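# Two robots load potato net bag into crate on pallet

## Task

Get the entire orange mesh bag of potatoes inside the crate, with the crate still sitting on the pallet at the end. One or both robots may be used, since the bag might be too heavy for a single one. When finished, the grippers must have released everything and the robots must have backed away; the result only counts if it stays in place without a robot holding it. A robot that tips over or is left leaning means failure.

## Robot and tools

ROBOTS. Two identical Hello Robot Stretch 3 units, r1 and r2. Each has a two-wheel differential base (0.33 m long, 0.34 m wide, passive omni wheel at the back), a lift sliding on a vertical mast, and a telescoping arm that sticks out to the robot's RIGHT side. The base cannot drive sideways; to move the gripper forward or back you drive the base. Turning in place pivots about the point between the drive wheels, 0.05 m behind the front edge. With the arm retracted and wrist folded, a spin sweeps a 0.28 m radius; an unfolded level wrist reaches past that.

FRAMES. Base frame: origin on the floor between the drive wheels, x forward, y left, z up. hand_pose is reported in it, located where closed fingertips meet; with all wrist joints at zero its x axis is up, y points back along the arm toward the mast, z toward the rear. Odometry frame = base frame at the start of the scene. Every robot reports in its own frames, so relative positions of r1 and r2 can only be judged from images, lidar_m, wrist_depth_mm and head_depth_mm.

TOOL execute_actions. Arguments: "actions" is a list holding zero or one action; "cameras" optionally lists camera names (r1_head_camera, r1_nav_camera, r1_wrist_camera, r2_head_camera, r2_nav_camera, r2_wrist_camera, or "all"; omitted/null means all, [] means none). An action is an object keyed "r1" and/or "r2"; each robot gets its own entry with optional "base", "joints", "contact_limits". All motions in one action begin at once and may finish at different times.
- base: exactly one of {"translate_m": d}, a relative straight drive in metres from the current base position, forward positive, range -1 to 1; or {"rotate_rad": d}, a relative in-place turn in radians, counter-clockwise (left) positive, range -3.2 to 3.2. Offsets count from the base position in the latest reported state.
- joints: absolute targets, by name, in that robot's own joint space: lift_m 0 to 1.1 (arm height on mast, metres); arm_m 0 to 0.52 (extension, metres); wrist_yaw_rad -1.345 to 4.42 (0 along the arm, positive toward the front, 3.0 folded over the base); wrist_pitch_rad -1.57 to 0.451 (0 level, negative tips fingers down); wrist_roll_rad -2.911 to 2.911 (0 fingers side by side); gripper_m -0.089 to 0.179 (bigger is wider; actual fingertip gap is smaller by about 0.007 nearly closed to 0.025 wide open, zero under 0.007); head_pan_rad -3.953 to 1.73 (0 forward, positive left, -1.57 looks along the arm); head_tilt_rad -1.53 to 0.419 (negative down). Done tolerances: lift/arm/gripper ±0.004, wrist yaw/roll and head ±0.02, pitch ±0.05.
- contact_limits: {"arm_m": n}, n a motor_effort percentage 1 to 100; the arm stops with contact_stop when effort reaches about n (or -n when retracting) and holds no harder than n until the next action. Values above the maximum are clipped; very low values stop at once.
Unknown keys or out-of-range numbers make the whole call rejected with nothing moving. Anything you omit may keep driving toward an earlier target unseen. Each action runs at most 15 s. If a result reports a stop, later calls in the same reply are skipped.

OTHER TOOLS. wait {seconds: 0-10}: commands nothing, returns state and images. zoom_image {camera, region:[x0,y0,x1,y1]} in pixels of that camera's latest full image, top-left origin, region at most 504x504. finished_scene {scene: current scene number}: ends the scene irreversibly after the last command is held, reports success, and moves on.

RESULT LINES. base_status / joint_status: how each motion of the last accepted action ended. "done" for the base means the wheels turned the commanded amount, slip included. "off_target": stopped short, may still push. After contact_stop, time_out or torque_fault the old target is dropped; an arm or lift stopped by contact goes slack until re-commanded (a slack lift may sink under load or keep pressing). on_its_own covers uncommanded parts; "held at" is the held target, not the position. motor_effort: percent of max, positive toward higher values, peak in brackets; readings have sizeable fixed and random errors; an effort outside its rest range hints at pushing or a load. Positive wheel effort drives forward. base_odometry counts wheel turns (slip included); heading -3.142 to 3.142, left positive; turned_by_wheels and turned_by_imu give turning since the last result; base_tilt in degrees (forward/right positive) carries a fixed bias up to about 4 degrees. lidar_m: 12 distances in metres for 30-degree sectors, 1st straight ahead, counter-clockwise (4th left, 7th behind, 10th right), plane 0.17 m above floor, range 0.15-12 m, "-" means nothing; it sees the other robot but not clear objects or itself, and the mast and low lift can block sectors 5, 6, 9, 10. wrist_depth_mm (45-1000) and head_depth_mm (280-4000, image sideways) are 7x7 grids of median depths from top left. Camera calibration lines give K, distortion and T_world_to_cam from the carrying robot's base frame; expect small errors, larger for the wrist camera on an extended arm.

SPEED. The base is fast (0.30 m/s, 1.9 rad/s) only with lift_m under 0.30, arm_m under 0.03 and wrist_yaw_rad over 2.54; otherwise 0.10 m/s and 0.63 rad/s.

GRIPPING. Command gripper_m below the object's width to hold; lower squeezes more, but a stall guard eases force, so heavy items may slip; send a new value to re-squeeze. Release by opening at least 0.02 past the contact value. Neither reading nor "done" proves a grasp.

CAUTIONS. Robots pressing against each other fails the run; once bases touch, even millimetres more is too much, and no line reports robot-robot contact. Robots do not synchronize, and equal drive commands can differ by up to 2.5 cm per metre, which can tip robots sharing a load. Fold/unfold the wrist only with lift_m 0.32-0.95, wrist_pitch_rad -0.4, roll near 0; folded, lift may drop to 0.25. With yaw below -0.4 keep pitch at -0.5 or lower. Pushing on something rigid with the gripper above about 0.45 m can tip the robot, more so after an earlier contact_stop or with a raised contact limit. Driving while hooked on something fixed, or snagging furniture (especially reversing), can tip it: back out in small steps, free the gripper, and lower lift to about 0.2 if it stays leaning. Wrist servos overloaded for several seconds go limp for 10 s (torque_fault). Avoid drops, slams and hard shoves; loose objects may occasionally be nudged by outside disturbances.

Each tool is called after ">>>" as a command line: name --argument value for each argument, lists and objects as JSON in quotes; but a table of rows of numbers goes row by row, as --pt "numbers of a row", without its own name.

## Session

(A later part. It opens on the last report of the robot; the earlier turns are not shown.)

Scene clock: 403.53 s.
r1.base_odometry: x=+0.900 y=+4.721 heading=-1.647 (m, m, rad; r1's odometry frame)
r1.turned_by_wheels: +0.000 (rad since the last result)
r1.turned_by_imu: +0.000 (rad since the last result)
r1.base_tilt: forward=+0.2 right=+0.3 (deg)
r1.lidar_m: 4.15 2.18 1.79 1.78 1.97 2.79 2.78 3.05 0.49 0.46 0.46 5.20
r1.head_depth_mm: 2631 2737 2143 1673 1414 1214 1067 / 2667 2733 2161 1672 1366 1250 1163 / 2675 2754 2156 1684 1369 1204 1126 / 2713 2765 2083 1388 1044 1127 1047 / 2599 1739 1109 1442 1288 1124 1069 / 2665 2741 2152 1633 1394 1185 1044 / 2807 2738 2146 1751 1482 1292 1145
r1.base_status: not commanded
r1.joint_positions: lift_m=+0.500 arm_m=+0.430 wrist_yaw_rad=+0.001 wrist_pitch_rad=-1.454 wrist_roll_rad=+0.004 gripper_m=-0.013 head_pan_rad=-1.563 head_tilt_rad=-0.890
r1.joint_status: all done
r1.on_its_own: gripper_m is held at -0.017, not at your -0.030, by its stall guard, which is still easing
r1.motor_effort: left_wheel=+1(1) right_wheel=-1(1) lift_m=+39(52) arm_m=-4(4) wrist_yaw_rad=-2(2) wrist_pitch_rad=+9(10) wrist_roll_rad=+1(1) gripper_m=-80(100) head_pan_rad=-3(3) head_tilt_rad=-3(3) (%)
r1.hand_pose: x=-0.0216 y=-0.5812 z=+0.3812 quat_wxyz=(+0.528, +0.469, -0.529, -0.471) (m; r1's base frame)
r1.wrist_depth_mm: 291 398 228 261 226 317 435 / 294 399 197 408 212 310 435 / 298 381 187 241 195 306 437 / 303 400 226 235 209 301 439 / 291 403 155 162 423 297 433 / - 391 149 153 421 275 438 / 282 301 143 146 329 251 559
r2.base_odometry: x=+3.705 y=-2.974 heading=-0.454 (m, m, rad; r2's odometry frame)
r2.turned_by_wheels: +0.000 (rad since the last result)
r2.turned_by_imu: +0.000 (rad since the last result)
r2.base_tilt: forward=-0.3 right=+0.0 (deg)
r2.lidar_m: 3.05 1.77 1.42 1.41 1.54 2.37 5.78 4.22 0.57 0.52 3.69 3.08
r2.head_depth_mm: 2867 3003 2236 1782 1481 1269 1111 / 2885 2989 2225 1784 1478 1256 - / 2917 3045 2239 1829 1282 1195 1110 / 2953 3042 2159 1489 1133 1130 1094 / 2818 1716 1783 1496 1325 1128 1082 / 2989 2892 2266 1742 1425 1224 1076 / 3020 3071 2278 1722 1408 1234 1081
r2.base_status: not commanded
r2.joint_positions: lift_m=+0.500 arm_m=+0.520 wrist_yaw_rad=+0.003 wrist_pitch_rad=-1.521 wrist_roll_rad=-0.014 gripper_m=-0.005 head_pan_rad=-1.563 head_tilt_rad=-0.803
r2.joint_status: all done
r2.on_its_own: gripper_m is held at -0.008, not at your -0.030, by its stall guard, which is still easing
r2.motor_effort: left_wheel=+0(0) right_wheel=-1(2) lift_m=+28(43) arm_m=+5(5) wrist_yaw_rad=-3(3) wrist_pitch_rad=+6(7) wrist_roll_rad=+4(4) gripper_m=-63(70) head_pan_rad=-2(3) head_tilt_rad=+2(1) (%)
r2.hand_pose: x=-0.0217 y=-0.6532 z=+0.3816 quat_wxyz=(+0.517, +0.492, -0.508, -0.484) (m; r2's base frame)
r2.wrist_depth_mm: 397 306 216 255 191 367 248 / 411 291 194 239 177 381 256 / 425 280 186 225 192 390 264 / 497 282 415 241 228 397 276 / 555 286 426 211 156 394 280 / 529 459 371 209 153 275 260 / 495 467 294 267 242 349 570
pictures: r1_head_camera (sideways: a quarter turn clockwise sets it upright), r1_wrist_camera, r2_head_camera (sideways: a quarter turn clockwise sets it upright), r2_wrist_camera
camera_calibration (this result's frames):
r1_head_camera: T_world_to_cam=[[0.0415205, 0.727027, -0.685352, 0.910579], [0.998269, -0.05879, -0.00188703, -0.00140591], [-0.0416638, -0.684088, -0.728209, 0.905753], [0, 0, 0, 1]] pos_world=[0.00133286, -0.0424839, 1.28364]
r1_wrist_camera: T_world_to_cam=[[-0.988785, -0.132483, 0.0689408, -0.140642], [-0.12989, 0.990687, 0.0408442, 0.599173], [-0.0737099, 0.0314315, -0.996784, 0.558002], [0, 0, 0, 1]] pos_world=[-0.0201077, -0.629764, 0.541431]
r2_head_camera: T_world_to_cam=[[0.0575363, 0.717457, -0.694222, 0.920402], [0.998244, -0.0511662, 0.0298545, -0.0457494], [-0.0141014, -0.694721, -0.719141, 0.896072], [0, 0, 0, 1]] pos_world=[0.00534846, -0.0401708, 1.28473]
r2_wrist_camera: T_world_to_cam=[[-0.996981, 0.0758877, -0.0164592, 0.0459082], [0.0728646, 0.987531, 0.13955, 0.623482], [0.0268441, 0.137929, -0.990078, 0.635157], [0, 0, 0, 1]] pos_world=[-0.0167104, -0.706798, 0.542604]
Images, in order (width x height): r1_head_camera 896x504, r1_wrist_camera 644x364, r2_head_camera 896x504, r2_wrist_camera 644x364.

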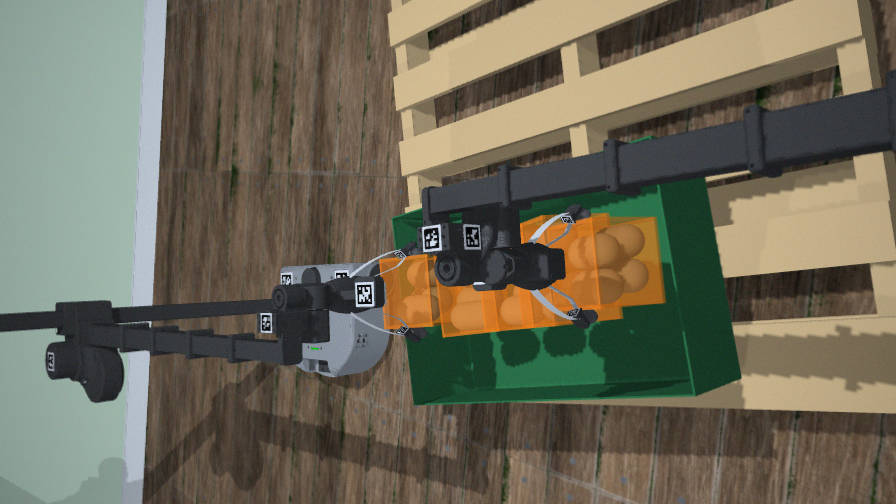

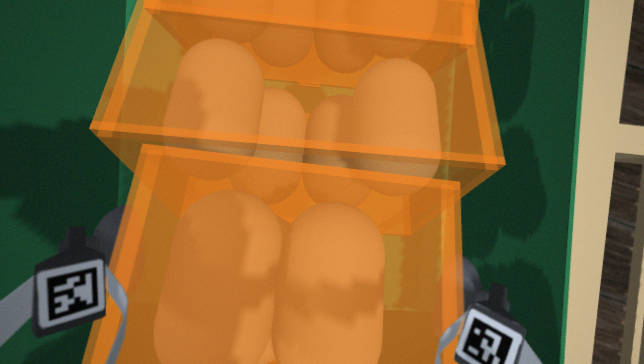

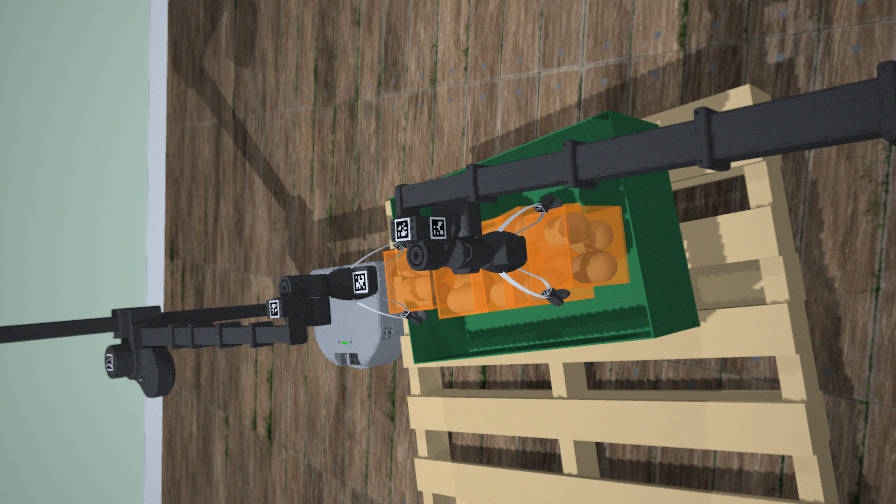

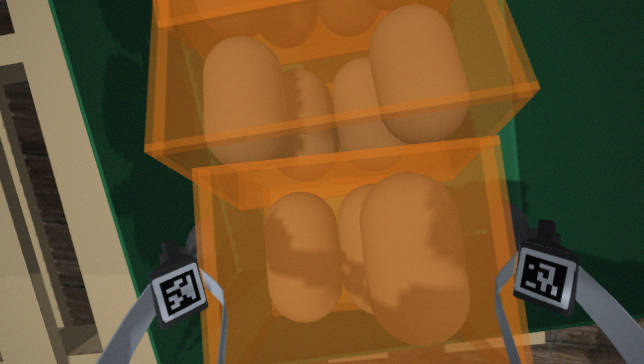

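>>> execute_actions --actions '[{"r1":{"joints":{"lift_m":0.58,"gripper_m":-0.03}},"r2":{"joints":{"lift_m":0.58,"gripper_m":-0.035}}}]' --cameras '[]'

>>> execute_actions --actions '[{"r1":{"base":{"translate_m":0.06},"joints":{"arm_m":0.45}},"r2":{"base":{"translate_m":-0.06},"joints":{"wrist_pitch_rad":-1.38}}}]' --cameras '["r1_wrist_camera","r2_wrist_camera"]'

>>> execute_actions --actions '[{"r1":{"joints":{"lift_m":0.47}},"r2":{"joints":{"lift_m":0.47}}}]' --cameras '["r1_wrist_camera","r2_wrist_camera","r1_nav_camera"]'

Scene clock: 413.53 s.
r1.base_odometry: x=+0.900 y=+4.721 heading=-1.647 (m, m, rad; r1's odometry frame)
r1.turned_by_wheels: +0.000 (rad since the last result)
r1.turned_by_imu: +0.001 (rad since the last result)
r1.base_tilt: forward=+0.1 right=+0.3 (deg)
r1.lidar_m: 4.16 2.17 1.79 1.78 1.98 2.79 2.77 3.06 0.49 0.46 0.46 5.20
r1.head_depth_mm: 2626 2768 2120 1680 1408 1214 1067 / 2654 2744 2144 1675 1373 1232 - / 2665 2734 2152 1626 1310 1164 1103 / 2728 2700 2079 - 980 1118 1046 / 1466 1149 1786 1271 1282 1120 1072 / 2695 2758 2171 1626 1395 1190 1049 / 2788 2712 2151 1753 1482 1282 1141
r1.base_status: not commanded
r1.joint_positions: lift_m=+0.579 arm_m=+0.430 wrist_yaw_rad=+0.001 wrist_pitch_rad=-1.450 wrist_roll_rad=+0.004 gripper_m=-0.007 head_pan_rad=-1.563 head_tilt_rad=-0.890
r1.joint_status: gripper_m off_target (ended at -0.007, target -0.030); the others done
r1.motor_effort: left_wheel=+1(1) right_wheel=-1(2) lift_m=+60(63) arm_m=-4(4) wrist_yaw_rad=-2(2) wrist_pitch_rad=+9(9) wrist_roll_rad=+1(1) gripper_m=-100(100) head_pan_rad=-3(2) head_tilt_rad=-3(4) (%)
r1.hand_pose: x=-0.0216 y=-0.5821 z=+0.4604 quat_wxyz=(+0.528, +0.468, -0.530, -0.470) (m; r1's base frame)
r1.wrist_depth_mm: 460 425 229 263 226 394 537 / 319 402 200 485 217 385 527 / 324 402 188 243 197 381 543 / 330 447 206 235 207 512 528 / 342 480 156 163 483 514 547 / - 392 149 153 474 518 539 / 597 302 143 146 336 518 531
r2.base_odometry: x=+3.705 y=-2.974 heading=-0.454 (m, m, rad; r2's odometry frame)
r2.turned_by_wheels: +0.000 (rad since the last result)
r2.turned_by_imu: +0.002 (rad since the last result)
r2.base_tilt: forward=-0.3 right=+0.0 (deg)
r2.lidar_m: 3.05 1.76 1.42 1.41 1.53 2.36 5.74 4.22 0.57 0.52 3.70 3.08
r2.head_depth_mm: 2854 2988 2208 1776 1475 1262 1128 / 2877 3027 2237 1785 1479 1290 - / 2923 3014 2296 1670 1309 1173 1109 / 2927 3023 2259 1246 1099 1129 1099 / 2811 1710 1845 1491 1346 1129 1079 / 2935 2920 2278 1727 1419 1229 1081 / 3012 3078 2271 1710 1394 1238 1079
r2.base_status: not commanded
r2.joint_positions: lift_m=+0.579 arm_m=+0.520 wrist_yaw_rad=+0.003 wrist_pitch_rad=-1.517 wrist_roll_rad=-0.014 gripper_m=-0.022 head_pan_rad=-1.563 head_tilt_rad=-0.803
r2.joint_status: gripper_m off_target (ended at -0.022, target -0.035); the others done
r2.motor_effort: left_wheel=+0(0) right_wheel=-1(1) lift_m=+51(53) arm_m=+5(5) wrist_yaw_rad=-4(4) wrist_pitch_rad=+5(5) wrist_roll_rad=+4(4) gripper_m=-99(98) head_pan_rad=-1(2) head_tilt_rad=+2(1) (%)
r2.hand_pose: x=-0.0217 y=-0.6544 z=+0.4604 quat_wxyz=(+0.518, +0.490, -0.509, -0.483) (m; r2's base frame)
r2.wrist_depth_mm: 532 366 220 256 192 370 541 / 502 374 193 241 179 379 554 / 554 497 188 227 190 407 568 / 517 503 416 243 228 432 574 / 535 525 428 211 155 398 602 / 540 663 379 210 152 506 624 / 591 581 667 657 661 650 642
pictures: none
No camera images: the call's "cameras" was empty. Leave "cameras" out to get every camera's image.

Scene clock: 415.50 s.
r1.base_odometry: x=+0.896 y=+4.661 heading=-1.647 (m, m, rad; r1's odometry frame)
r1.turned_by_wheels: +0.000 (rad since the last result)
r1.turned_by_imu: +0.000 (rad since the last result)
r1.base_tilt: forward=+0.3 right=+0.4 (deg)
r1.lidar_m: 4.16 2.16 1.78 1.77 1.96 2.84 2.83 3.13 0.48 0.45 3.29 5.20
r1.head_depth_mm: 2644 2768 2150 1676 1406 1209 1090 / 2667 2776 2137 1659 1387 1291 - / 2733 2754 2125 1703 1307 1132 1053 / 2726 2764 2077 - 976 1145 1125 / 1479 1157 1780 1250 1280 1114 1028 / 2698 2741 2164 1711 1449 1272 1122 / 2805 2726 2155 1751 1483 1295 1143
r1.base_status: done
r1.joint_positions: lift_m=+0.579 arm_m=+0.449 wrist_yaw_rad=+0.001 wrist_pitch_rad=-1.493 wrist_roll_rad=+0.004 gripper_m=-0.019 head_pan_rad=-1.563 head_tilt_rad=-0.890
r1.joint_status: all done
r1.on_its_own: gripper_m is held at -0.024, not at your -0.030, by its stall guard, which is still easing
r1.motor_effort: left_wheel=+0(4) right_wheel=-1(6) lift_m=+60(61) arm_m=+9(6) wrist_yaw_rad=-2(1) wrist_pitch_rad=+20(23) wrist_roll_rad=+1(1) gripper_m=-83(100) head_pan_rad=-3(3) head_tilt_rad=-3(3) (%)
r1.hand_pose: x=-0.0216 y=-0.5901 z=+0.4604 quat_wxyz=(+0.518, +0.480, -0.519, -0.481) (m; r1's base frame)
r1.wrist_depth_mm: 584 359 221 261 222 420 500 / 584 364 211 290 488 415 504 / 595 342 194 251 205 406 514 / 601 349 199 239 199 400 518 / 604 388 162 172 505 396 540 / - 362 151 156 497 369 541 / 616 293 143 146 347 335 549
r2.base_odometry: x=+3.651 y=-2.948 heading=-0.454 (m, m, rad; r2's odometry frame)
r2.turned_by_wheels: +0.000 (rad since the last result)
r2.turned_by_imu: +0.001 (rad since the last result)
r2.base_tilt: forward=-0.3 right=+0.0 (deg)
r2.lidar_m: 3.11 1.77 1.43 1.42 1.54 2.38 5.71 4.24 0.58 0.53 0.54 3.16
r2.head_depth_mm: 2822 2971 2222 1778 1481 1270 1127 / 2909 2970 2218 1779 1489 1300 - / 2898 3026 2296 1735 1305 1148 1113 / 2928 3009 2238 1275 1102 1133 1094 / 2775 1755 1838 1495 1349 1154 1096 / 2897 3034 2305 1694 1409 1233 1072 / 3040 3090 2284 1682 1400 1183 1069
r2.base_status: done
r2.joint_positions: lift_m=+0.579 arm_m=+0.520 wrist_yaw_rad=+0.003 wrist_pitch_rad=-1.459 wrist_roll_rad=-0.014 gripper_m=-0.020 head_pan_rad=-1.563 head_tilt_rad=-0.803
r2.joint_status: wrist_pitch_rad off_target (ended at -1.459, target -1.380)
r2.on_its_own: gripper_m is held at -0.024, not at your -0.035, by its stall guard, which is still easing
r2.motor_effort: left_wheel=+0(6) right_wheel=+0(4) lift_m=+51(51) arm_m=+5(5) wrist_yaw_rad=-4(4) wrist_pitch_rad=+23(25) wrist_roll_rad=+4(4) gripper_m=-70(100) head_pan_rad=-2(2) head_tilt_rad=+2(1) (%)
r2.hand_pose: x=-0.0216 y=-0.6692 z=+0.4603 quat_wxyz=(+0.531, +0.475, -0.522, -0.468) (m; r2's base frame)
r2.wrist_depth_mm: 491 418 228 261 228 554 555 / 499 392 212 284 191 368 566 / 519 375 194 236 190 381 570 / 526 381 495 241 227 378 577 / 538 371 507 216 156 431 593 / 534 530 407 207 152 325 599 / 563 531 537 521 160 628 626
pictures: r1_wrist_camera, r2_wrist_camera
camera_calibration (this result's frames):
r1_wrist_camera: T_world_to_cam=[[-0.988711, -0.135577, 0.0637866, -0.146749], [-0.130375, 0.988258, 0.0796733, 0.585446], [-0.0738396, 0.0704577, -0.994778, 0.659335], [0, 0, 0, 1]] pos_world=[-0.02008, -0.644923, 0.618609]
r2_wrist_camera: T_world_to_cam=[[-0.997, 0.0744181, -0.0212911, 0.0497033], [0.072544, 0.994288, 0.0782816, 0.660949], [0.0269951, 0.0765022, -0.996704, 0.677185], [0, 0, 0, 1]] pos_world=[-0.0166744, -0.712679, 0.624271]
Images, in order (width x height): r1_wrist_camera 644x364, r2_wrist_camera 644x364.

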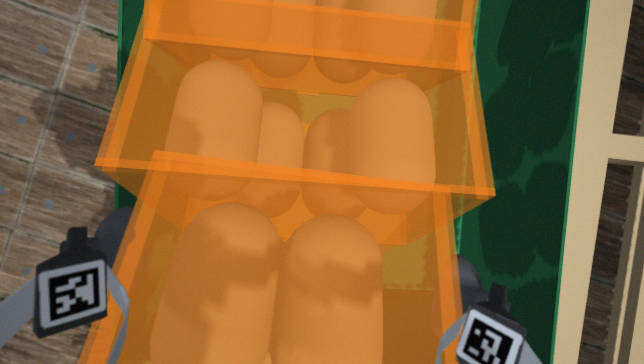

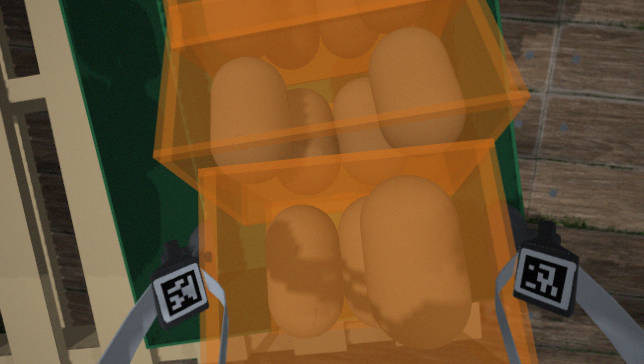

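Scene clock: 417.33 s.
r1.base_odometry: x=+0.896 y=+4.661 heading=-1.647 (m, m, rad; r1's odometry frame)
r1.turned_by_wheels: +0.000 (rad since the last result)
r1.turned_by_imu: +0.000 (rad since the last result)
r1.base_tilt: forward=+0.2 right=+0.4 (deg)
r1.lidar_m: 4.15 2.16 1.78 1.77 1.96 2.85 2.83 3.12 0.48 0.45 3.28 5.20
r1.head_depth_mm: 2632 2753 2141 1672 1405 1208 1085 / 2679 2734 2128 1656 1377 1165 1045 / 2684 2745 2169 1583 1293 1117 1033 / 2741 2729 2081 1455 1062 1122 1121 / 2619 1791 1100 1422 1305 1112 1028 / 2719 2732 2137 1701 1450 1262 1124 / 2775 2724 2128 1746 1486 1287 1141
r1.base_status: not commanded
r1.joint_positions: lift_m=+0.470 arm_m=+0.449 wrist_yaw_rad=+0.001 wrist_pitch_rad=-1.488 wrist_roll_rad=+0.003 gripper_m=-0.001 head_pan_rad=-1.563 head_tilt_rad=-0.890
r1.joint_status: all done
r1.on_its_own: gripper_m is held at -0.005, not at your -0.030, by its stall guard, which is still easing
r1.motor_effort: left_wheel=+0(0) right_wheel=-1(1) lift_m=+40(52) arm_m=+9(9) wrist_yaw_rad=-1(2) wrist_pitch_rad=+19(20) wrist_roll_rad=+1(2) gripper_m=-72(83) head_pan_rad=-3(2) head_tilt_rad=-3(3) (%)
r1.hand_pose: x=-0.0216 y=-0.5914 z=+0.3511 quat_wxyz=(+0.520, +0.479, -0.520, -0.480) (m; r1's base frame)
r1.wrist_depth_mm: 210 307 222 262 223 380 285 / 213 309 214 285 377 385 283 / 215 291 196 254 208 383 280 / 217 297 201 240 200 387 276 / 210 360 163 174 392 392 274 / - 334 152 156 392 369 272 / 227 272 142 146 351 334 270
r2.base_odometry: x=+3.651 y=-2.948 heading=-0.454 (m, m, rad; r2's odometry frame)
r2.turned_by_wheels: +0.000 (rad since the last result)
r2.turned_by_imu: +0.000 (rad since the last result)
r2.base_tilt: forward=-0.2 right=+0.0 (deg)
r2.lidar_m: 3.10 1.77 1.43 1.42 1.54 2.39 5.71 4.24 0.58 0.53 0.54 3.14
r2.head_depth_mm: 2846 2981 2228 1782 1481 1268 1106 / 2912 2997 2246 1785 1485 1272 1131 / 2902 2996 2263 1836 1336 1149 1111 / 2917 2997 2255 1432 1170 1132 1094 / 2884 1587 1773 1496 1333 1151 1091 / 2986 2914 2280 1700 1412 1234 1083 / 2989 3068 2262 1687 1411 1176 1070
r2.base_status: not commanded
r2.joint_positions: lift_m=+0.470 arm_m=+0.520 wrist_yaw_rad=+0.003 wrist_pitch_rad=-1.455 wrist_roll_rad=-0.014 gripper_m=-0.004 head_pan_rad=-1.563 head_tilt_rad=-0.803
r2.joint_status: all done
r2.on_its_own: gripper_m is held at -0.008, not at your -0.035, by its stall guard, which is still easing
r2.motor_effort: left_wheel=-1(1) right_wheel=+0(0) lift_m=+27(46) arm_m=+5(4) wrist_yaw_rad=-3(4) wrist_pitch_rad=+22(23) wrist_roll_rad=+4(4) gripper_m=-63(70) head_pan_rad=-3(3) head_tilt_rad=+2(1) (%)
r2.hand_pose: x=-0.0216 y=-0.6704 z=+0.3514 quat_wxyz=(+0.533, +0.474, -0.523, -0.466) (m; r2's base frame)
r2.wrist_depth_mm: 286 372 229 262 228 267 209 / 276 373 218 365 194 282 207 / 269 374 197 239 190 296 214 / 261 361 391 242 229 309 220 / 251 339 396 215 157 376 214 / 245 305 398 207 152 298 206 / 239 308 320 269 159 243 225
pictures: r1_nav_camera (sideways: a quarter turn counterclockwise sets it upright), r1_wrist_camera, r2_wrist_camera
camera_calibration (this result's frames):
r1_nav_camera: T_world_to_cam=[[-0.0469904, -0.821661, 0.568036, -0.697289], [-0.99834, 0.019665, -0.0541418, 0.127155], [0.0333158, -0.569637, -0.821221, 1.01809], [0, 0, 0, 1]] pos_world=[0.0602593, 0.00450822, 1.23905]
r1_wrist_camera: T_world_to_cam=[[-0.988671, -0.135546, 0.0644809, -0.140181], [-0.130663, 0.988607, 0.0747268, 0.597392], [-0.0738752, 0.0654549, -0.995117, 0.547893], [0, 0, 0, 1]] pos_world=[-0.0200596, -0.645449, 0.509615]
r2_wrist_camera: T_world_to_cam=[[-0.996999, 0.0743254, -0.0216464, 0.0475398], [0.0725483, 0.994635, 0.0737374, 0.672469], [0.0270108, 0.0719458, -0.997043, 0.56585], [0, 0, 0, 1]] pos_world=[-0.0166734, -0.713105, 0.51562]
Images, in order (width x height): r1_nav_camera 672x504, r1_wrist_camera 644x364, r2_wrist_camera 644x364.

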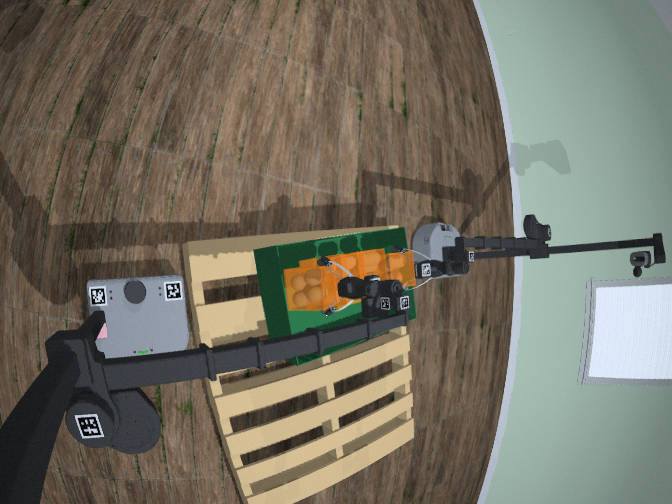

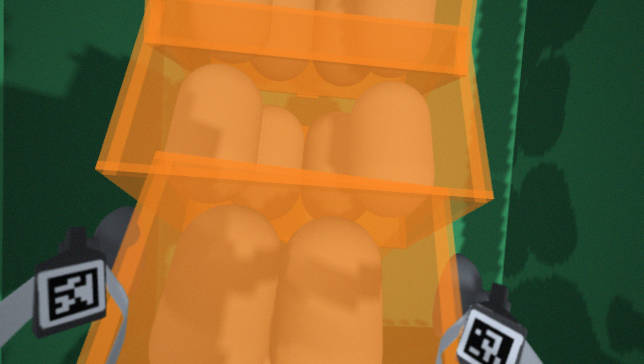

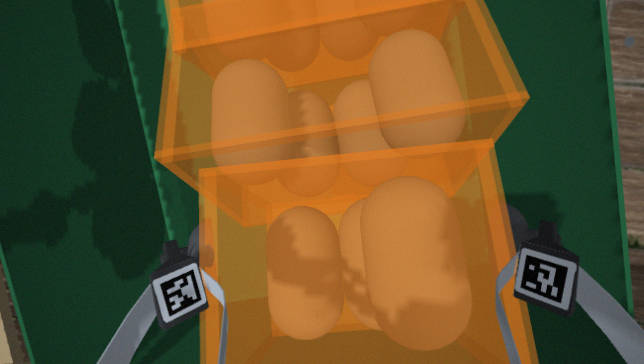

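>>> execute_actions --actions '[{"r1":{"joints":{"lift_m":0.38,"gripper_m":-0.02}},"r2":{"joints":{"lift_m":0.38,"gripper_m":-0.02}}}]' --cameras '["r1_wrist_camera","r2_wrist_camera"]'

>>> execute_actions --actions '[{"r1":{"joints":{"lift_m":0.34}},"r2":{"joints":{"lift_m":0.34}}}]' --cameras '[]'

>>> execute_actions --actions '[{"r1":{"joints":{"gripper_m":0.12}},"r2":{"joints":{"gripper_m":0.12,"wrist_pitch_rad":-1.5}}}]' --cameras '[]'

>>> execute_actions --actions '[{"r1":{"joints":{"lift_m":0.65}},"r2":{"joints":{"lift_m":0.65}}}]' --cameras '[]'

>>> execute_actions --actions '[{"r1":{"joints":{"arm_m":0}},"r2":{"joints":{"arm_m":0}}}]' --cameras '["r1_head_camera","r2_head_camera"]'

Scene clock: 425.03 s.
r1.base_odometry: x=+0.896 y=+4.661 heading=-1.647 (m, m, rad; r1's odometry frame)
r1.turned_by_wheels: +0.000 (rad since the last result)
r1.turned_by_imu: +0.001 (rad since the last result)
r1.base_tilt: forward=+0.1 right=+0.4 (deg)
r1.lidar_m: 4.12 2.16 1.78 1.77 1.97 2.85 2.84 3.12 0.48 0.45 3.30 5.23
r1.head_depth_mm: 2672 2793 2141 1687 1414 1210 1087 / 2671 2751 2126 1649 1380 1159 1063 / 2718 2797 2139 1546 1313 1124 1024 / 2733 2737 2059 1472 1179 1107 1127 / 2629 1712 1201 1412 1315 1099 1029 / 2805 2639 2120 1709 1459 1273 1120 / 2828 2743 2129 1746 1489 1290 1140
r1.base_status: not commanded
r1.joint_positions: lift_m=+0.380 arm_m=+0.449 wrist_yaw_rad=+0.002 wrist_pitch_rad=-1.519 wrist_roll_rad=+0.000 gripper_m=-0.013 head_pan_rad=-1.563 head_tilt_rad=-0.890
r1.joint_status: gripper_m off_target (ended at -0.013, target -0.020); the others done
r1.motor_effort: left_wheel=+1(2) right_wheel=-2(2) lift_m=+28(39) arm_m=+9(9) wrist_yaw_rad=-3(3) wrist_pitch_rad=+28(28) wrist_roll_rad=+3(3) gripper_m=-100(100) head_pan_rad=-3(3) head_tilt_rad=-3(3) (%)
r1.hand_pose: x=-0.0216 y=-0.5835 z=+0.2618 quat_wxyz=(+0.513, +0.487, -0.512, -0.487) (m; r1's base frame)
r1.wrist_depth_mm: 207 271 196 230 200 287 289 / 209 265 175 233 182 290 284 / 212 267 176 221 179 294 282 / 215 282 216 228 181 296 280 / 206 286 159 173 297 303 276 / - 288 147 153 300 306 274 / 224 268 140 145 306 311 271
r2.base_odometry: x=+3.651 y=-2.948 heading=-0.455 (m, m, rad; r2's odometry frame)
r2.turned_by_wheels: +0.000 (rad since the last result)
r2.turned_by_imu: +0.001 (rad since the last result)
r2.base_tilt: forward=-0.3 right=+0.0 (deg)
r2.lidar_m: 3.09 1.78 1.43 1.42 1.55 2.38 5.71 4.23 0.58 0.53 0.54 3.14
r2.head_depth_mm: 2862 2963 2244 1780 1473 1263 1109 / 2888 2985 2248 1800 1483 1273 1115 / 2914 3023 2259 1844 1296 1153 1111 / 2918 3029 2235 1454 1222 1132 1094 / 2906 1658 1846 1494 1325 1156 1091 / 2991 2918 2296 1692 1408 1233 1078 / 3025 3048 2279 1680 1409 1184 1071
r2.base_status: not commanded
r2.joint_positions: lift_m=+0.380 arm_m=+0.520 wrist_yaw_rad=+0.003 wrist_pitch_rad=-1.491 wrist_roll_rad=-0.014 gripper_m=-0.017 head_pan_rad=-1.563 head_tilt_rad=-0.803
r2.joint_status: all done
r2.on_its_own: wrist_pitch_rad is at rest, and its effort (+33) is outside its rest range (-20 to +32)
r2.motor_effort: left_wheel=-4(4) right_wheel=+3(3) lift_m=+20(27) arm_m=+4(5) wrist_yaw_rad=-4(4) wrist_pitch_rad=+33(33) wrist_roll_rad=+4(4) gripper_m=-69(98) head_pan_rad=+0(2) head_tilt_rad=+1(1) (%)
r2.hand_pose: x=-0.0216 y=-0.6609 z=+0.2617 quat_wxyz=(+0.524, +0.484, -0.515, -0.476) (m; r2's base frame)
r2.wrist_depth_mm: 284 283 204 239 177 267 181 / 276 291 182 223 170 266 186 / 268 297 180 221 177 277 194 / 260 303 298 294 189 285 200 / 249 310 308 215 156 294 205 / 244 304 314 207 152 279 195 / 236 288 294 255 155 227 214
pictures: r1_wrist_camera, r2_wrist_camera
camera_calibration (this result's frames):
r1_wrist_camera: T_world_to_cam=[[-0.988188, -0.140814, 0.0604638, -0.13537], [-0.133974, 0.985381, 0.105241, 0.586278], [-0.0743992, 0.0958972, -0.992607, 0.475554], [0, 0, 0, 1]] pos_world=[-0.0198441, -0.642373, 0.418523]
r2_wrist_camera: T_world_to_cam=[[-0.996996, 0.075131, -0.0188026, 0.0446565], [0.0726248, 0.991273, 0.110019, 0.658012], [0.0269043, 0.108323, -0.993752, 0.498924], [0, 0, 0, 1]] pos_world=[-0.0166888, -0.709669, 0.424252]
Images, in order (width x height): r1_wrist_camera 644x364, r2_wrist_camera 644x364.

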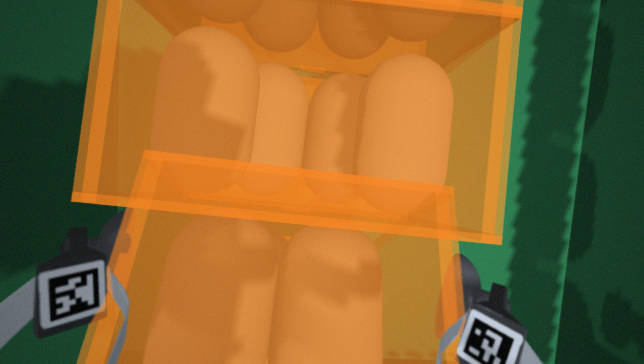

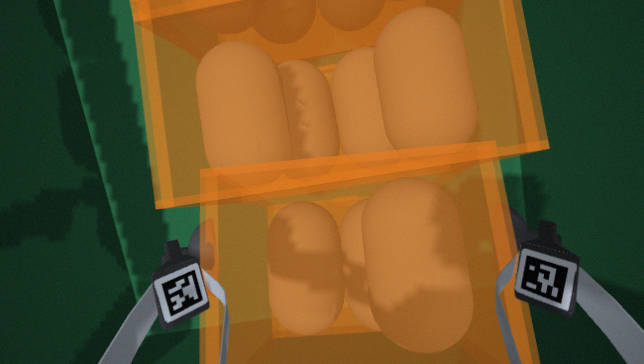

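Scene clock: 426.53 s.
r1.base_odometry: x=+0.896 y=+4.661 heading=-1.647 (m, m, rad; r1's odometry frame)
r1.turned_by_wheels: +0.000 (rad since the last result)
r1.turned_by_imu: +0.000 (rad since the last result)
r1.base_tilt: forward=+0.0 right=+0.1 (deg)
r1.lidar_m: 4.14 2.16 1.78 1.77 1.96 2.85 2.83 3.12 0.48 0.45 3.28 5.18
r1.head_depth_mm: 2621 2758 2148 1682 1403 1207 1092 / 2667 2726 2146 1649 1367 1160 1057 / 2727 2734 2147 1514 1300 1122 1020 / 2749 2718 2076 1473 1211 1110 1124 / 2674 1650 1831 1426 1317 1107 1029 / 2794 2671 2136 1746 1460 1271 1127 / 2827 2750 2126 1759 1480 1286 1145
r1.base_status: not commanded
r1.joint_positions: lift_m=+0.358 arm_m=+0.449 wrist_yaw_rad=+0.003 wrist_pitch_rad=-1.555 wrist_roll_rad=-0.002 gripper_m=-0.004 head_pan_rad=-1.563 head_tilt_rad=-0.890
r1.joint_status: lift_m contact_stop (moved -0.022 of -0.040)
r1.on_its_own: gripper_m is held at -0.008, not at your -0.020, by its stall guard, which is still easing; lift_m is slack since a contact_stop, until your next command for it (your +0.340 is given up); wrist_pitch_rad is at rest, and its effort (+37) is outside its rest range (-20 to +32)
r1.motor_effort: left_wheel=+2(2) right_wheel=-2(3) lift_m=+33(32) arm_m=+9(9) wrist_yaw_rad=-3(3) wrist_pitch_rad=+37(41) wrist_roll_rad=+4(4) gripper_m=-60(100) head_pan_rad=-3(3) head_tilt_rad=-4(3) (%)
r1.hand_pose: x=-0.0217 y=-0.5743 z=+0.2401 quat_wxyz=(+0.505, +0.497, -0.503, -0.495) (m; r1's base frame)
r1.wrist_depth_mm: 205 242 158 221 210 259 262 / 207 245 159 204 158 263 266 / 209 248 164 206 161 268 271 / 212 261 264 268 169 274 274 / 205 267 153 162 277 279 278 / - 271 145 150 281 284 275 / 222 262 141 145 287 291 274
r2.base_odometry: x=+3.651 y=-2.948 heading=-0.454 (m, m, rad; r2's odometry frame)
r2.turned_by_wheels: +0.000 (rad since the last result)
r2.turned_by_imu: +0.000 (rad since the last result)
r2.base_tilt: forward=-0.3 right=-0.2 (deg)
r2.lidar_m: 3.11 1.78 1.43 1.42 1.55 2.38 5.72 4.22 0.58 0.53 0.54 3.14
r2.head_depth_mm: 2858 3001 2244 1783 1481 1273 1105 / 2885 3023 2236 1774 1484 1277 1120 / 2946 3022 2243 1834 1279 1171 1103 / 2947 3059 2229 1435 1239 1131 1099 / 2906 1690 1798 1493 1331 1152 1084 / 2967 3055 2260 1712 1403 1229 1077 / 2991 3127 2295 1705 1401 1179 1070
r2.base_status: not commanded
r2.joint_positions: lift_m=+0.351 arm_m=+0.519 wrist_yaw_rad=+0.003 wrist_pitch_rad=-1.530 wrist_roll_rad=-0.014 gripper_m=-0.001 head_pan_rad=-1.563 head_tilt_rad=-0.803
r2.joint_status: lift_m contact_stop (moved -0.030 of -0.040)
r2.on_its_own: gripper_m is held at -0.004, not at your -0.020, by its stall guard, which is still easing; lift_m is slack since a contact_stop, until your next command for it (your +0.340 is given up); wrist_pitch_rad is at rest, and its effort (+44) is outside its rest range (-20 to +32)
r2.motor_effort: left_wheel=-3(5) right_wheel=+1(3) lift_m=+27(30) arm_m=+7(7) wrist_yaw_rad=-4(4) wrist_pitch_rad=+44(47) wrist_roll_rad=+4(4) gripper_m=-51(69) head_pan_rad=-2(2) head_tilt_rad=+1(1) (%)
r2.hand_pose: x=-0.0217 y=-0.6507 z=+0.2325 quat_wxyz=(+0.514, +0.494, -0.505, -0.486) (m; r2's base frame)
r2.wrist_depth_mm: 256 256 159 208 149 236 182 / 262 262 158 199 155 243 189 / 265 266 162 207 168 253 196 / 255 278 271 265 170 262 202 / 246 284 278 209 153 268 207 / 241 294 287 208 151 256 199 / 233 281 271 251 207 212 198
pictures: none
No camera images: the call's "cameras" was empty. Leave "cameras" out to get every camera's image.

not run: a stop came earlier in this reply.

not run: a stop came earlier in this reply.

not run: a stop came earlier in this reply.

Bottomed out inside the crate. Release.

>>> execute_actions --actions '[{"r1":{"joints":{"gripper_m":0.12,"wrist_pitch_rad":-1.5,"lift_m":0.37}},"r2":{"joints":{"gripper_m":0.12,"wrist_pitch_rad":-1.5,"lift_m":0.365}}}]' --cameras '[]'

>>> execute_actions --actions '[{"r1":{"joints":{"lift_m":0.65}},"r2":{"joints":{"lift_m":0.65}}}]' --cameras '[]'

>>> execute_actions --actions '[{"r1":{"joints":{"arm_m":0}},"r2":{"joints":{"arm_m":0}}}]' --cameras '["r1_head_camera","r2_head_camera"]'

Scene clock: 431.70 s.
r1.base_odometry: x=+0.896 y=+4.661 heading=-1.647 (m, m, rad; r1's odometry frame)
r1.turned_by_wheels: +0.000 (rad since the last result)
r1.turned_by_imu: +0.001 (rad since the last result)
r1.base_tilt: forward=+0.0 right=+0.3 (deg)
r1.lidar_m: 4.14 2.16 1.77 1.77 1.96 2.85 2.84 3.13 0.48 0.45 3.28 5.22
r1.head_depth_mm: 2651 2724 2164 1664 1404 1208 1086 / 2649 2754 2136 1646 1375 1163 1054 / 2671 2767 2142 1523 1296 1125 1023 / 2699 2726 2065 1472 1203 1113 1125 / 2630 1663 1819 1415 1314 1103 1026 / 2793 2646 2160 1712 1451 1268 1121 / 2785 2718 2157 1751 1471 1291 1144
r1.base_status: not commanded
r1.joint_positions: lift_m=+0.369 arm_m=+0.449 wrist_yaw_rad=+0.003 wrist_pitch_rad=-1.549 wrist_roll_rad=-0.002 gripper_m=+0.121 head_pan_rad=-1.563 head_tilt_rad=-0.890
r1.joint_status: all done
r1.motor_effort: left_wheel=+2(1) right_wheel=-2(3) lift_m=+50(53) arm_m=+8(9) wrist_yaw_rad=-3(4) wrist_pitch_rad=+14(38) wrist_roll_rad=+4(4) gripper_m=-17(67) head_pan_rad=-3(3) head_tilt_rad=-3(3) (%)
r1.hand_pose: x=-0.0217 y=-0.5758 z=+0.2514 quat_wxyz=(+0.507, +0.496, -0.504, -0.494) (m; r1's base frame)
r1.wrist_depth_mm: 206 256 171 231 214 270 271 / 208 259 166 213 167 275 276 / 211 251 170 213 169 279 281 / 214 272 222 277 178 285 281 / 206 277 157 165 287 292 277 / - 281 148 152 291 294 273 / 230 267 143 147 296 - 272
r2.base_odometry: x=+3.651 y=-2.948 heading=-0.454 (m, m, rad; r2's odometry frame)
r2.turned_by_wheels: +0.000 (rad since the last result)
r2.turned_by_imu: +0.001 (rad since the last result)
r2.base_tilt: forward=-0.3 right=+0.0 (deg)
r2.lidar_m: 3.10 1.78 1.43 1.42 1.55 2.38 5.71 4.21 0.57 0.53 0.54 3.14
r2.head_depth_mm: 2856 3025 2211 1759 1478 1267 1110 / 2892 3019 2251 1791 1481 1270 1105 / 2942 3053 2242 1827 1282 1165 1116 / 2942 3040 2254 1429 1224 1130 1094 / 2881 1723 1804 1493 1330 1150 1088 / 2960 3047 2264 1706 1405 1235 1080 / 2995 3098 2285 1685 1401 1186 1069
r2.base_status: not commanded
r2.joint_positions: lift_m=+0.364 arm_m=+0.520 wrist_yaw_rad=+0.003 wrist_pitch_rad=-1.522 wrist_roll_rad=-0.011 gripper_m=+0.121 head_pan_rad=-1.563 head_tilt_rad=-0.803
r2.joint_status: all done
r2.motor_effort: left_wheel=-2(3) right_wheel=+1(1) lift_m=+45(49) arm_m=+5(7) wrist_yaw_rad=-3(3) wrist_pitch_rad=+7(44) wrist_roll_rad=+3(4) gripper_m=-14(61) head_pan_rad=-2(2) head_tilt_rad=+1(1) (%)
r2.hand_pose: x=-0.0217 y=-0.6530 z=+0.2457 quat_wxyz=(+0.516, +0.491, -0.508, -0.484) (m; r2's base frame)
r2.wrist_depth_mm: 269 267 183 258 159 249 181 / 274 268 168 211 163 249 188 / 265 281 172 216 173 262 194 / 260 289 285 277 272 271 201 / 252 295 291 215 157 280 202 / 241 294 298 211 152 262 194 / 235 281 278 249 162 220 202
pictures: none
No camera images: the call's "cameras" was empty. Leave "cameras" out to get every camera's image.

Scene clock: 435.13 s.
r1.base_odometry: x=+0.896 y=+4.661 heading=-1.647 (m, m, rad; r1's odometry frame)
r1.turned_by_wheels: +0.000 (rad since the last result)
r1.turned_by_imu: +0.000 (rad since the last result)
r1.base_tilt: forward=+0.2 right=+0.3 (deg)
r1.lidar_m: 4.17 2.16 1.78 1.77 1.96 2.85 2.84 3.13 0.48 0.45 3.28 5.14
r1.head_depth_mm: 2650 2782 2157 1676 1400 1205 1082 / 2685 2744 2127 1672 1384 - - / 2684 2758 2225 1527 1311 1146 1048 / 2688 2783 2215 1504 1268 1113 1120 / 1448 963 1826 1454 1283 1111 1027 / 2768 2653 2142 1693 1459 1263 1118 / 2807 2752 2130 1755 1489 1288 1137
r1.base_status: not commanded
r1.joint_positions: lift_m=+0.650 arm_m=+0.450 wrist_yaw_rad=+0.000 wrist_pitch_rad=-1.496 wrist_roll_rad=+0.009 gripper_m=+0.120 head_pan_rad=-1.563 head_tilt_rad=-0.890
r1.joint_status: all done
r1.motor_effort: left_wheel=+0(2) right_wheel=+0(3) lift_m=+43(62) arm_m=+4(8) wrist_yaw_rad=+0(4) wrist_pitch_rad=-1(14) wrist_roll_rad=-1(4) gripper_m=+0(16) head_pan_rad=-3(3) head_tilt_rad=-4(3) (%)
r1.hand_pose: x=-0.0216 y=-0.5897 z=+0.5310 quat_wxyz=(+0.516, +0.479, -0.520, -0.483) (m; r1's base frame)
r1.wrist_depth_mm: 652 659 548 492 560 451 579 / 663 665 503 492 565 482 597 / 660 666 523 505 562 470 586 / 665 677 556 506 575 466 601 / 675 678 555 464 580 497 604 / 686 - 483 508 526 544 609 / 693 697 575 586 600 602 610
r2.base_odometry: x=+3.651 y=-2.948 heading=-0.454 (m, m, rad; r2's odometry frame)
r2.turned_by_wheels: +0.000 (rad since the last result)
r2.turned_by_imu: +0.001 (rad since the last result)
r2.base_tilt: forward=-0.4 right=+0.1 (deg)
r2.lidar_m: 3.10 1.77 1.43 1.42 1.55 2.39 5.72 4.21 0.58 0.53 0.54 3.14
r2.head_depth_mm: 2856 3009 2233 1796 1479 1288 1147 / 2891 2995 2247 1793 1515 - 1103 / 2951 3034 2343 1745 1281 1154 1111 / 2949 3019 2348 1486 1285 1130 1092 / 2726 1033 1919 1530 1315 1155 1087 / 2866 3081 2266 1707 1406 1229 1083 / 2978 3073 2292 1699 1402 1189 1073
r2.base_status: not commanded
r2.joint_positions: lift_m=+0.649 arm_m=+0.520 wrist_yaw_rad=+0.003 wrist_pitch_rad=-1.496 wrist_roll_rad=-0.011 gripper_m=+0.120 head_pan_rad=-1.563 head_tilt_rad=-0.803
r2.joint_status: all done
r2.motor_effort: left_wheel=-2(12) right_wheel=+0(9) lift_m=+40(52) arm_m=+1(6) wrist_yaw_rad=-4(4) wrist_pitch_rad=-1(11) wrist_roll_rad=+3(4) gripper_m=-2(15) head_pan_rad=-3(2) head_tilt_rad=+1(1) (%)
r2.hand_pose: x=-0.0216 y=-0.6600 z=+0.5308 quat_wxyz=(+0.522, +0.484, -0.515, -0.478) (m; r2's base frame)
r2.wrist_depth_mm: 569 449 538 473 504 639 610 / 576 463 537 474 515 633 628 / 579 479 555 490 506 639 642 / 592 582 562 512 542 664 662 / 614 598 567 531 469 672 659 / 626 613 535 593 574 - 684 / 645 754 755 726 713 722 692
pictures: none
No camera images: the call's "cameras" was empty. Leave "cameras" out to get every camera's image.

Scene clock: 440.10 s.
r1.base_odometry: x=+0.896 y=+4.661 heading=-1.647 (m, m, rad; r1's odometry frame)
r1.turned_by_wheels: +0.000 (rad since the last result)
r1.turned_by_imu: +0.001 (rad since the last result)
r1.base_tilt: forward=+0.3 right=+0.2 (deg)
r1.lidar_m: 4.12 2.17 1.78 1.77 1.96 2.84 2.83 3.14 0.48 0.45 3.27 5.22
r1.head_depth_mm: 2637 2772 2144 1664 1392 1212 1085 / 2654 2727 2153 1656 1379 1165 - / 2695 2737 2146 1519 1312 1145 - / 2724 2744 2076 1487 1268 1110 1138 / 1376 2527 1887 1465 1309 1112 1031 / 2774 2742 2132 1710 1451 1266 1126 / 2804 2737 2131 1757 1483 1289 1147
r1.base_status: not commanded
r1.joint_positions: lift_m=+0.650 arm_m=+0.001 wrist_yaw_rad=+0.000 wrist_pitch_rad=-1.497 wrist_roll_rad=+0.009 gripper_m=+0.120 head_pan_rad=-1.563 head_tilt_rad=-0.890
r1.joint_status: all done
r1.motor_effort: left_wheel=+0(0) right_wheel=+0(0) lift_m=+43(44) arm_m=-5(5) wrist_yaw_rad=+0(0) wrist_pitch_rad=-1(1) wrist_roll_rad=-1(1) gripper_m=+0(0) head_pan_rad=-3(3) head_tilt_rad=-4(3) (%)
r1.hand_pose: x=-0.0216 y=-0.1405 z=+0.5310 quat_wxyz=(+0.516, +0.479, -0.520, -0.484) (m; r1's base frame)
r1.wrist_depth_mm: 650 668 554 656 568 588 577 / 657 666 550 684 589 580 595 / 667 670 561 571 579 597 590 / 667 681 685 698 706 715 719 / 675 687 698 - 707 719 726 / 685 - 701 - - 734 746 / 688 699 702 - - 740 748
r2.base_odometry: x=+3.651 y=-2.948 heading=-0.454 (m, m, rad; r2's odometry frame)
r2.turned_by_wheels: +0.000 (rad since the last result)
r2.turned_by_imu: +0.001 (rad since the last result)
r2.base_tilt: forward=-0.4 right=-0.2 (deg)
r2.lidar_m: 3.11 1.77 1.43 1.42 1.55 2.39 5.72 4.19 0.58 0.53 0.54 3.15
r2.head_depth_mm: 2842 2998 2226 1778 1489 1276 1151 / 2902 3027 2237 1785 1490 1263 - / 2917 3012 2245 1791 1303 1147 - / 2912 3043 2252 1526 1284 1140 1097 / 1438 2657 1934 1515 1318 1155 1086 / 2879 3091 2278 1709 1411 1231 1081 / 3024 3081 2278 1704 1404 1187 1067
r2.base_status: not commanded
r2.joint_positions: lift_m=+0.649 arm_m=+0.003 wrist_yaw_rad=+0.003 wrist_pitch_rad=-1.497 wrist_roll_rad=-0.010 gripper_m=+0.120 head_pan_rad=-1.563 head_tilt_rad=-0.803
r2.joint_status: all done
joint sent to its limit — the command would take r2.arm_m past its lower limit, so that joint was sent only as far as its limit.
r2.motor_effort: left_wheel=-2(2) right_wheel=+1(1) lift_m=+39(40) arm_m=-3(4) wrist_yaw_rad=-3(2) wrist_pitch_rad=-1(1) wrist_roll_rad=+3(3) gripper_m=-1(1) head_pan_rad=-3(3) head_tilt_rad=+1(1) (%)
r2.hand_pose: x=-0.0216 y=-0.1427 z=+0.5308 quat_wxyz=(+0.521, +0.484, -0.515, -0.479) (m; r2's base frame)
r2.wrist_depth_mm: 557 554 541 534 567 613 611 / 569 639 670 665 650 624 629 / 693 693 696 661 658 648 653 / 718 709 704 687 - 651 654 / 738 715 706 699 - 680 676 / 750 718 718 732 - - 682 / 769 767 748 731 730 704 706
pictures: r1_head_camera (sideways: a quarter turn clockwise sets it upright), r2_head_camera (sideways: a quarter turn clockwise sets it upright)
camera_calibration (this result's frames):
r1_head_camera: T_world_to_cam=[[0.0415246, 0.727048, -0.68533, 0.91055], [0.998268, -0.0587958, -0.00188909, -0.00140323], [-0.041668, -0.684065, -0.72823, 0.90578], [0, 0, 0, 1]] pos_world=[0.00133261, -0.0424833, 1.28364]
r2_head_camera: T_world_to_cam=[[0.0577017, 0.716982, -0.6947, 0.921023], [0.998232, -0.0513717, 0.0298937, -0.0458004], [-0.0142547, -0.695196, -0.718679, 0.895471], [0, 0, 0, 1]] pos_world=[0.00533948, -0.0401821, 1.28476]
Images, in order (width x height): r1_head_camera 896x504, r2_head_camera 896x504.

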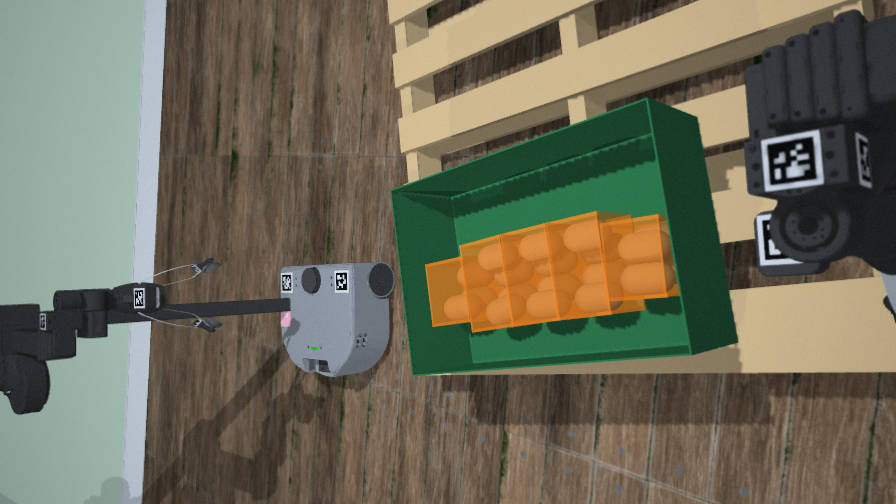

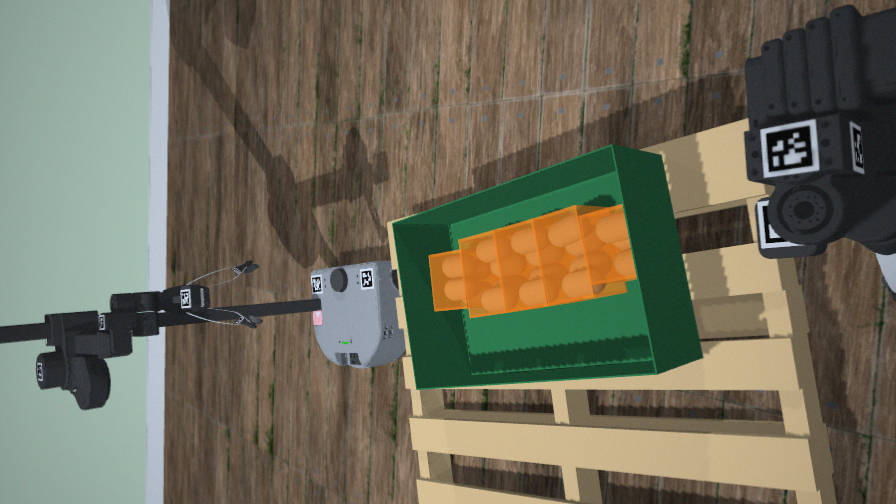

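The bag is inside the crate.

>>> finished_scene --scene 2

The scene is finished: the task was done.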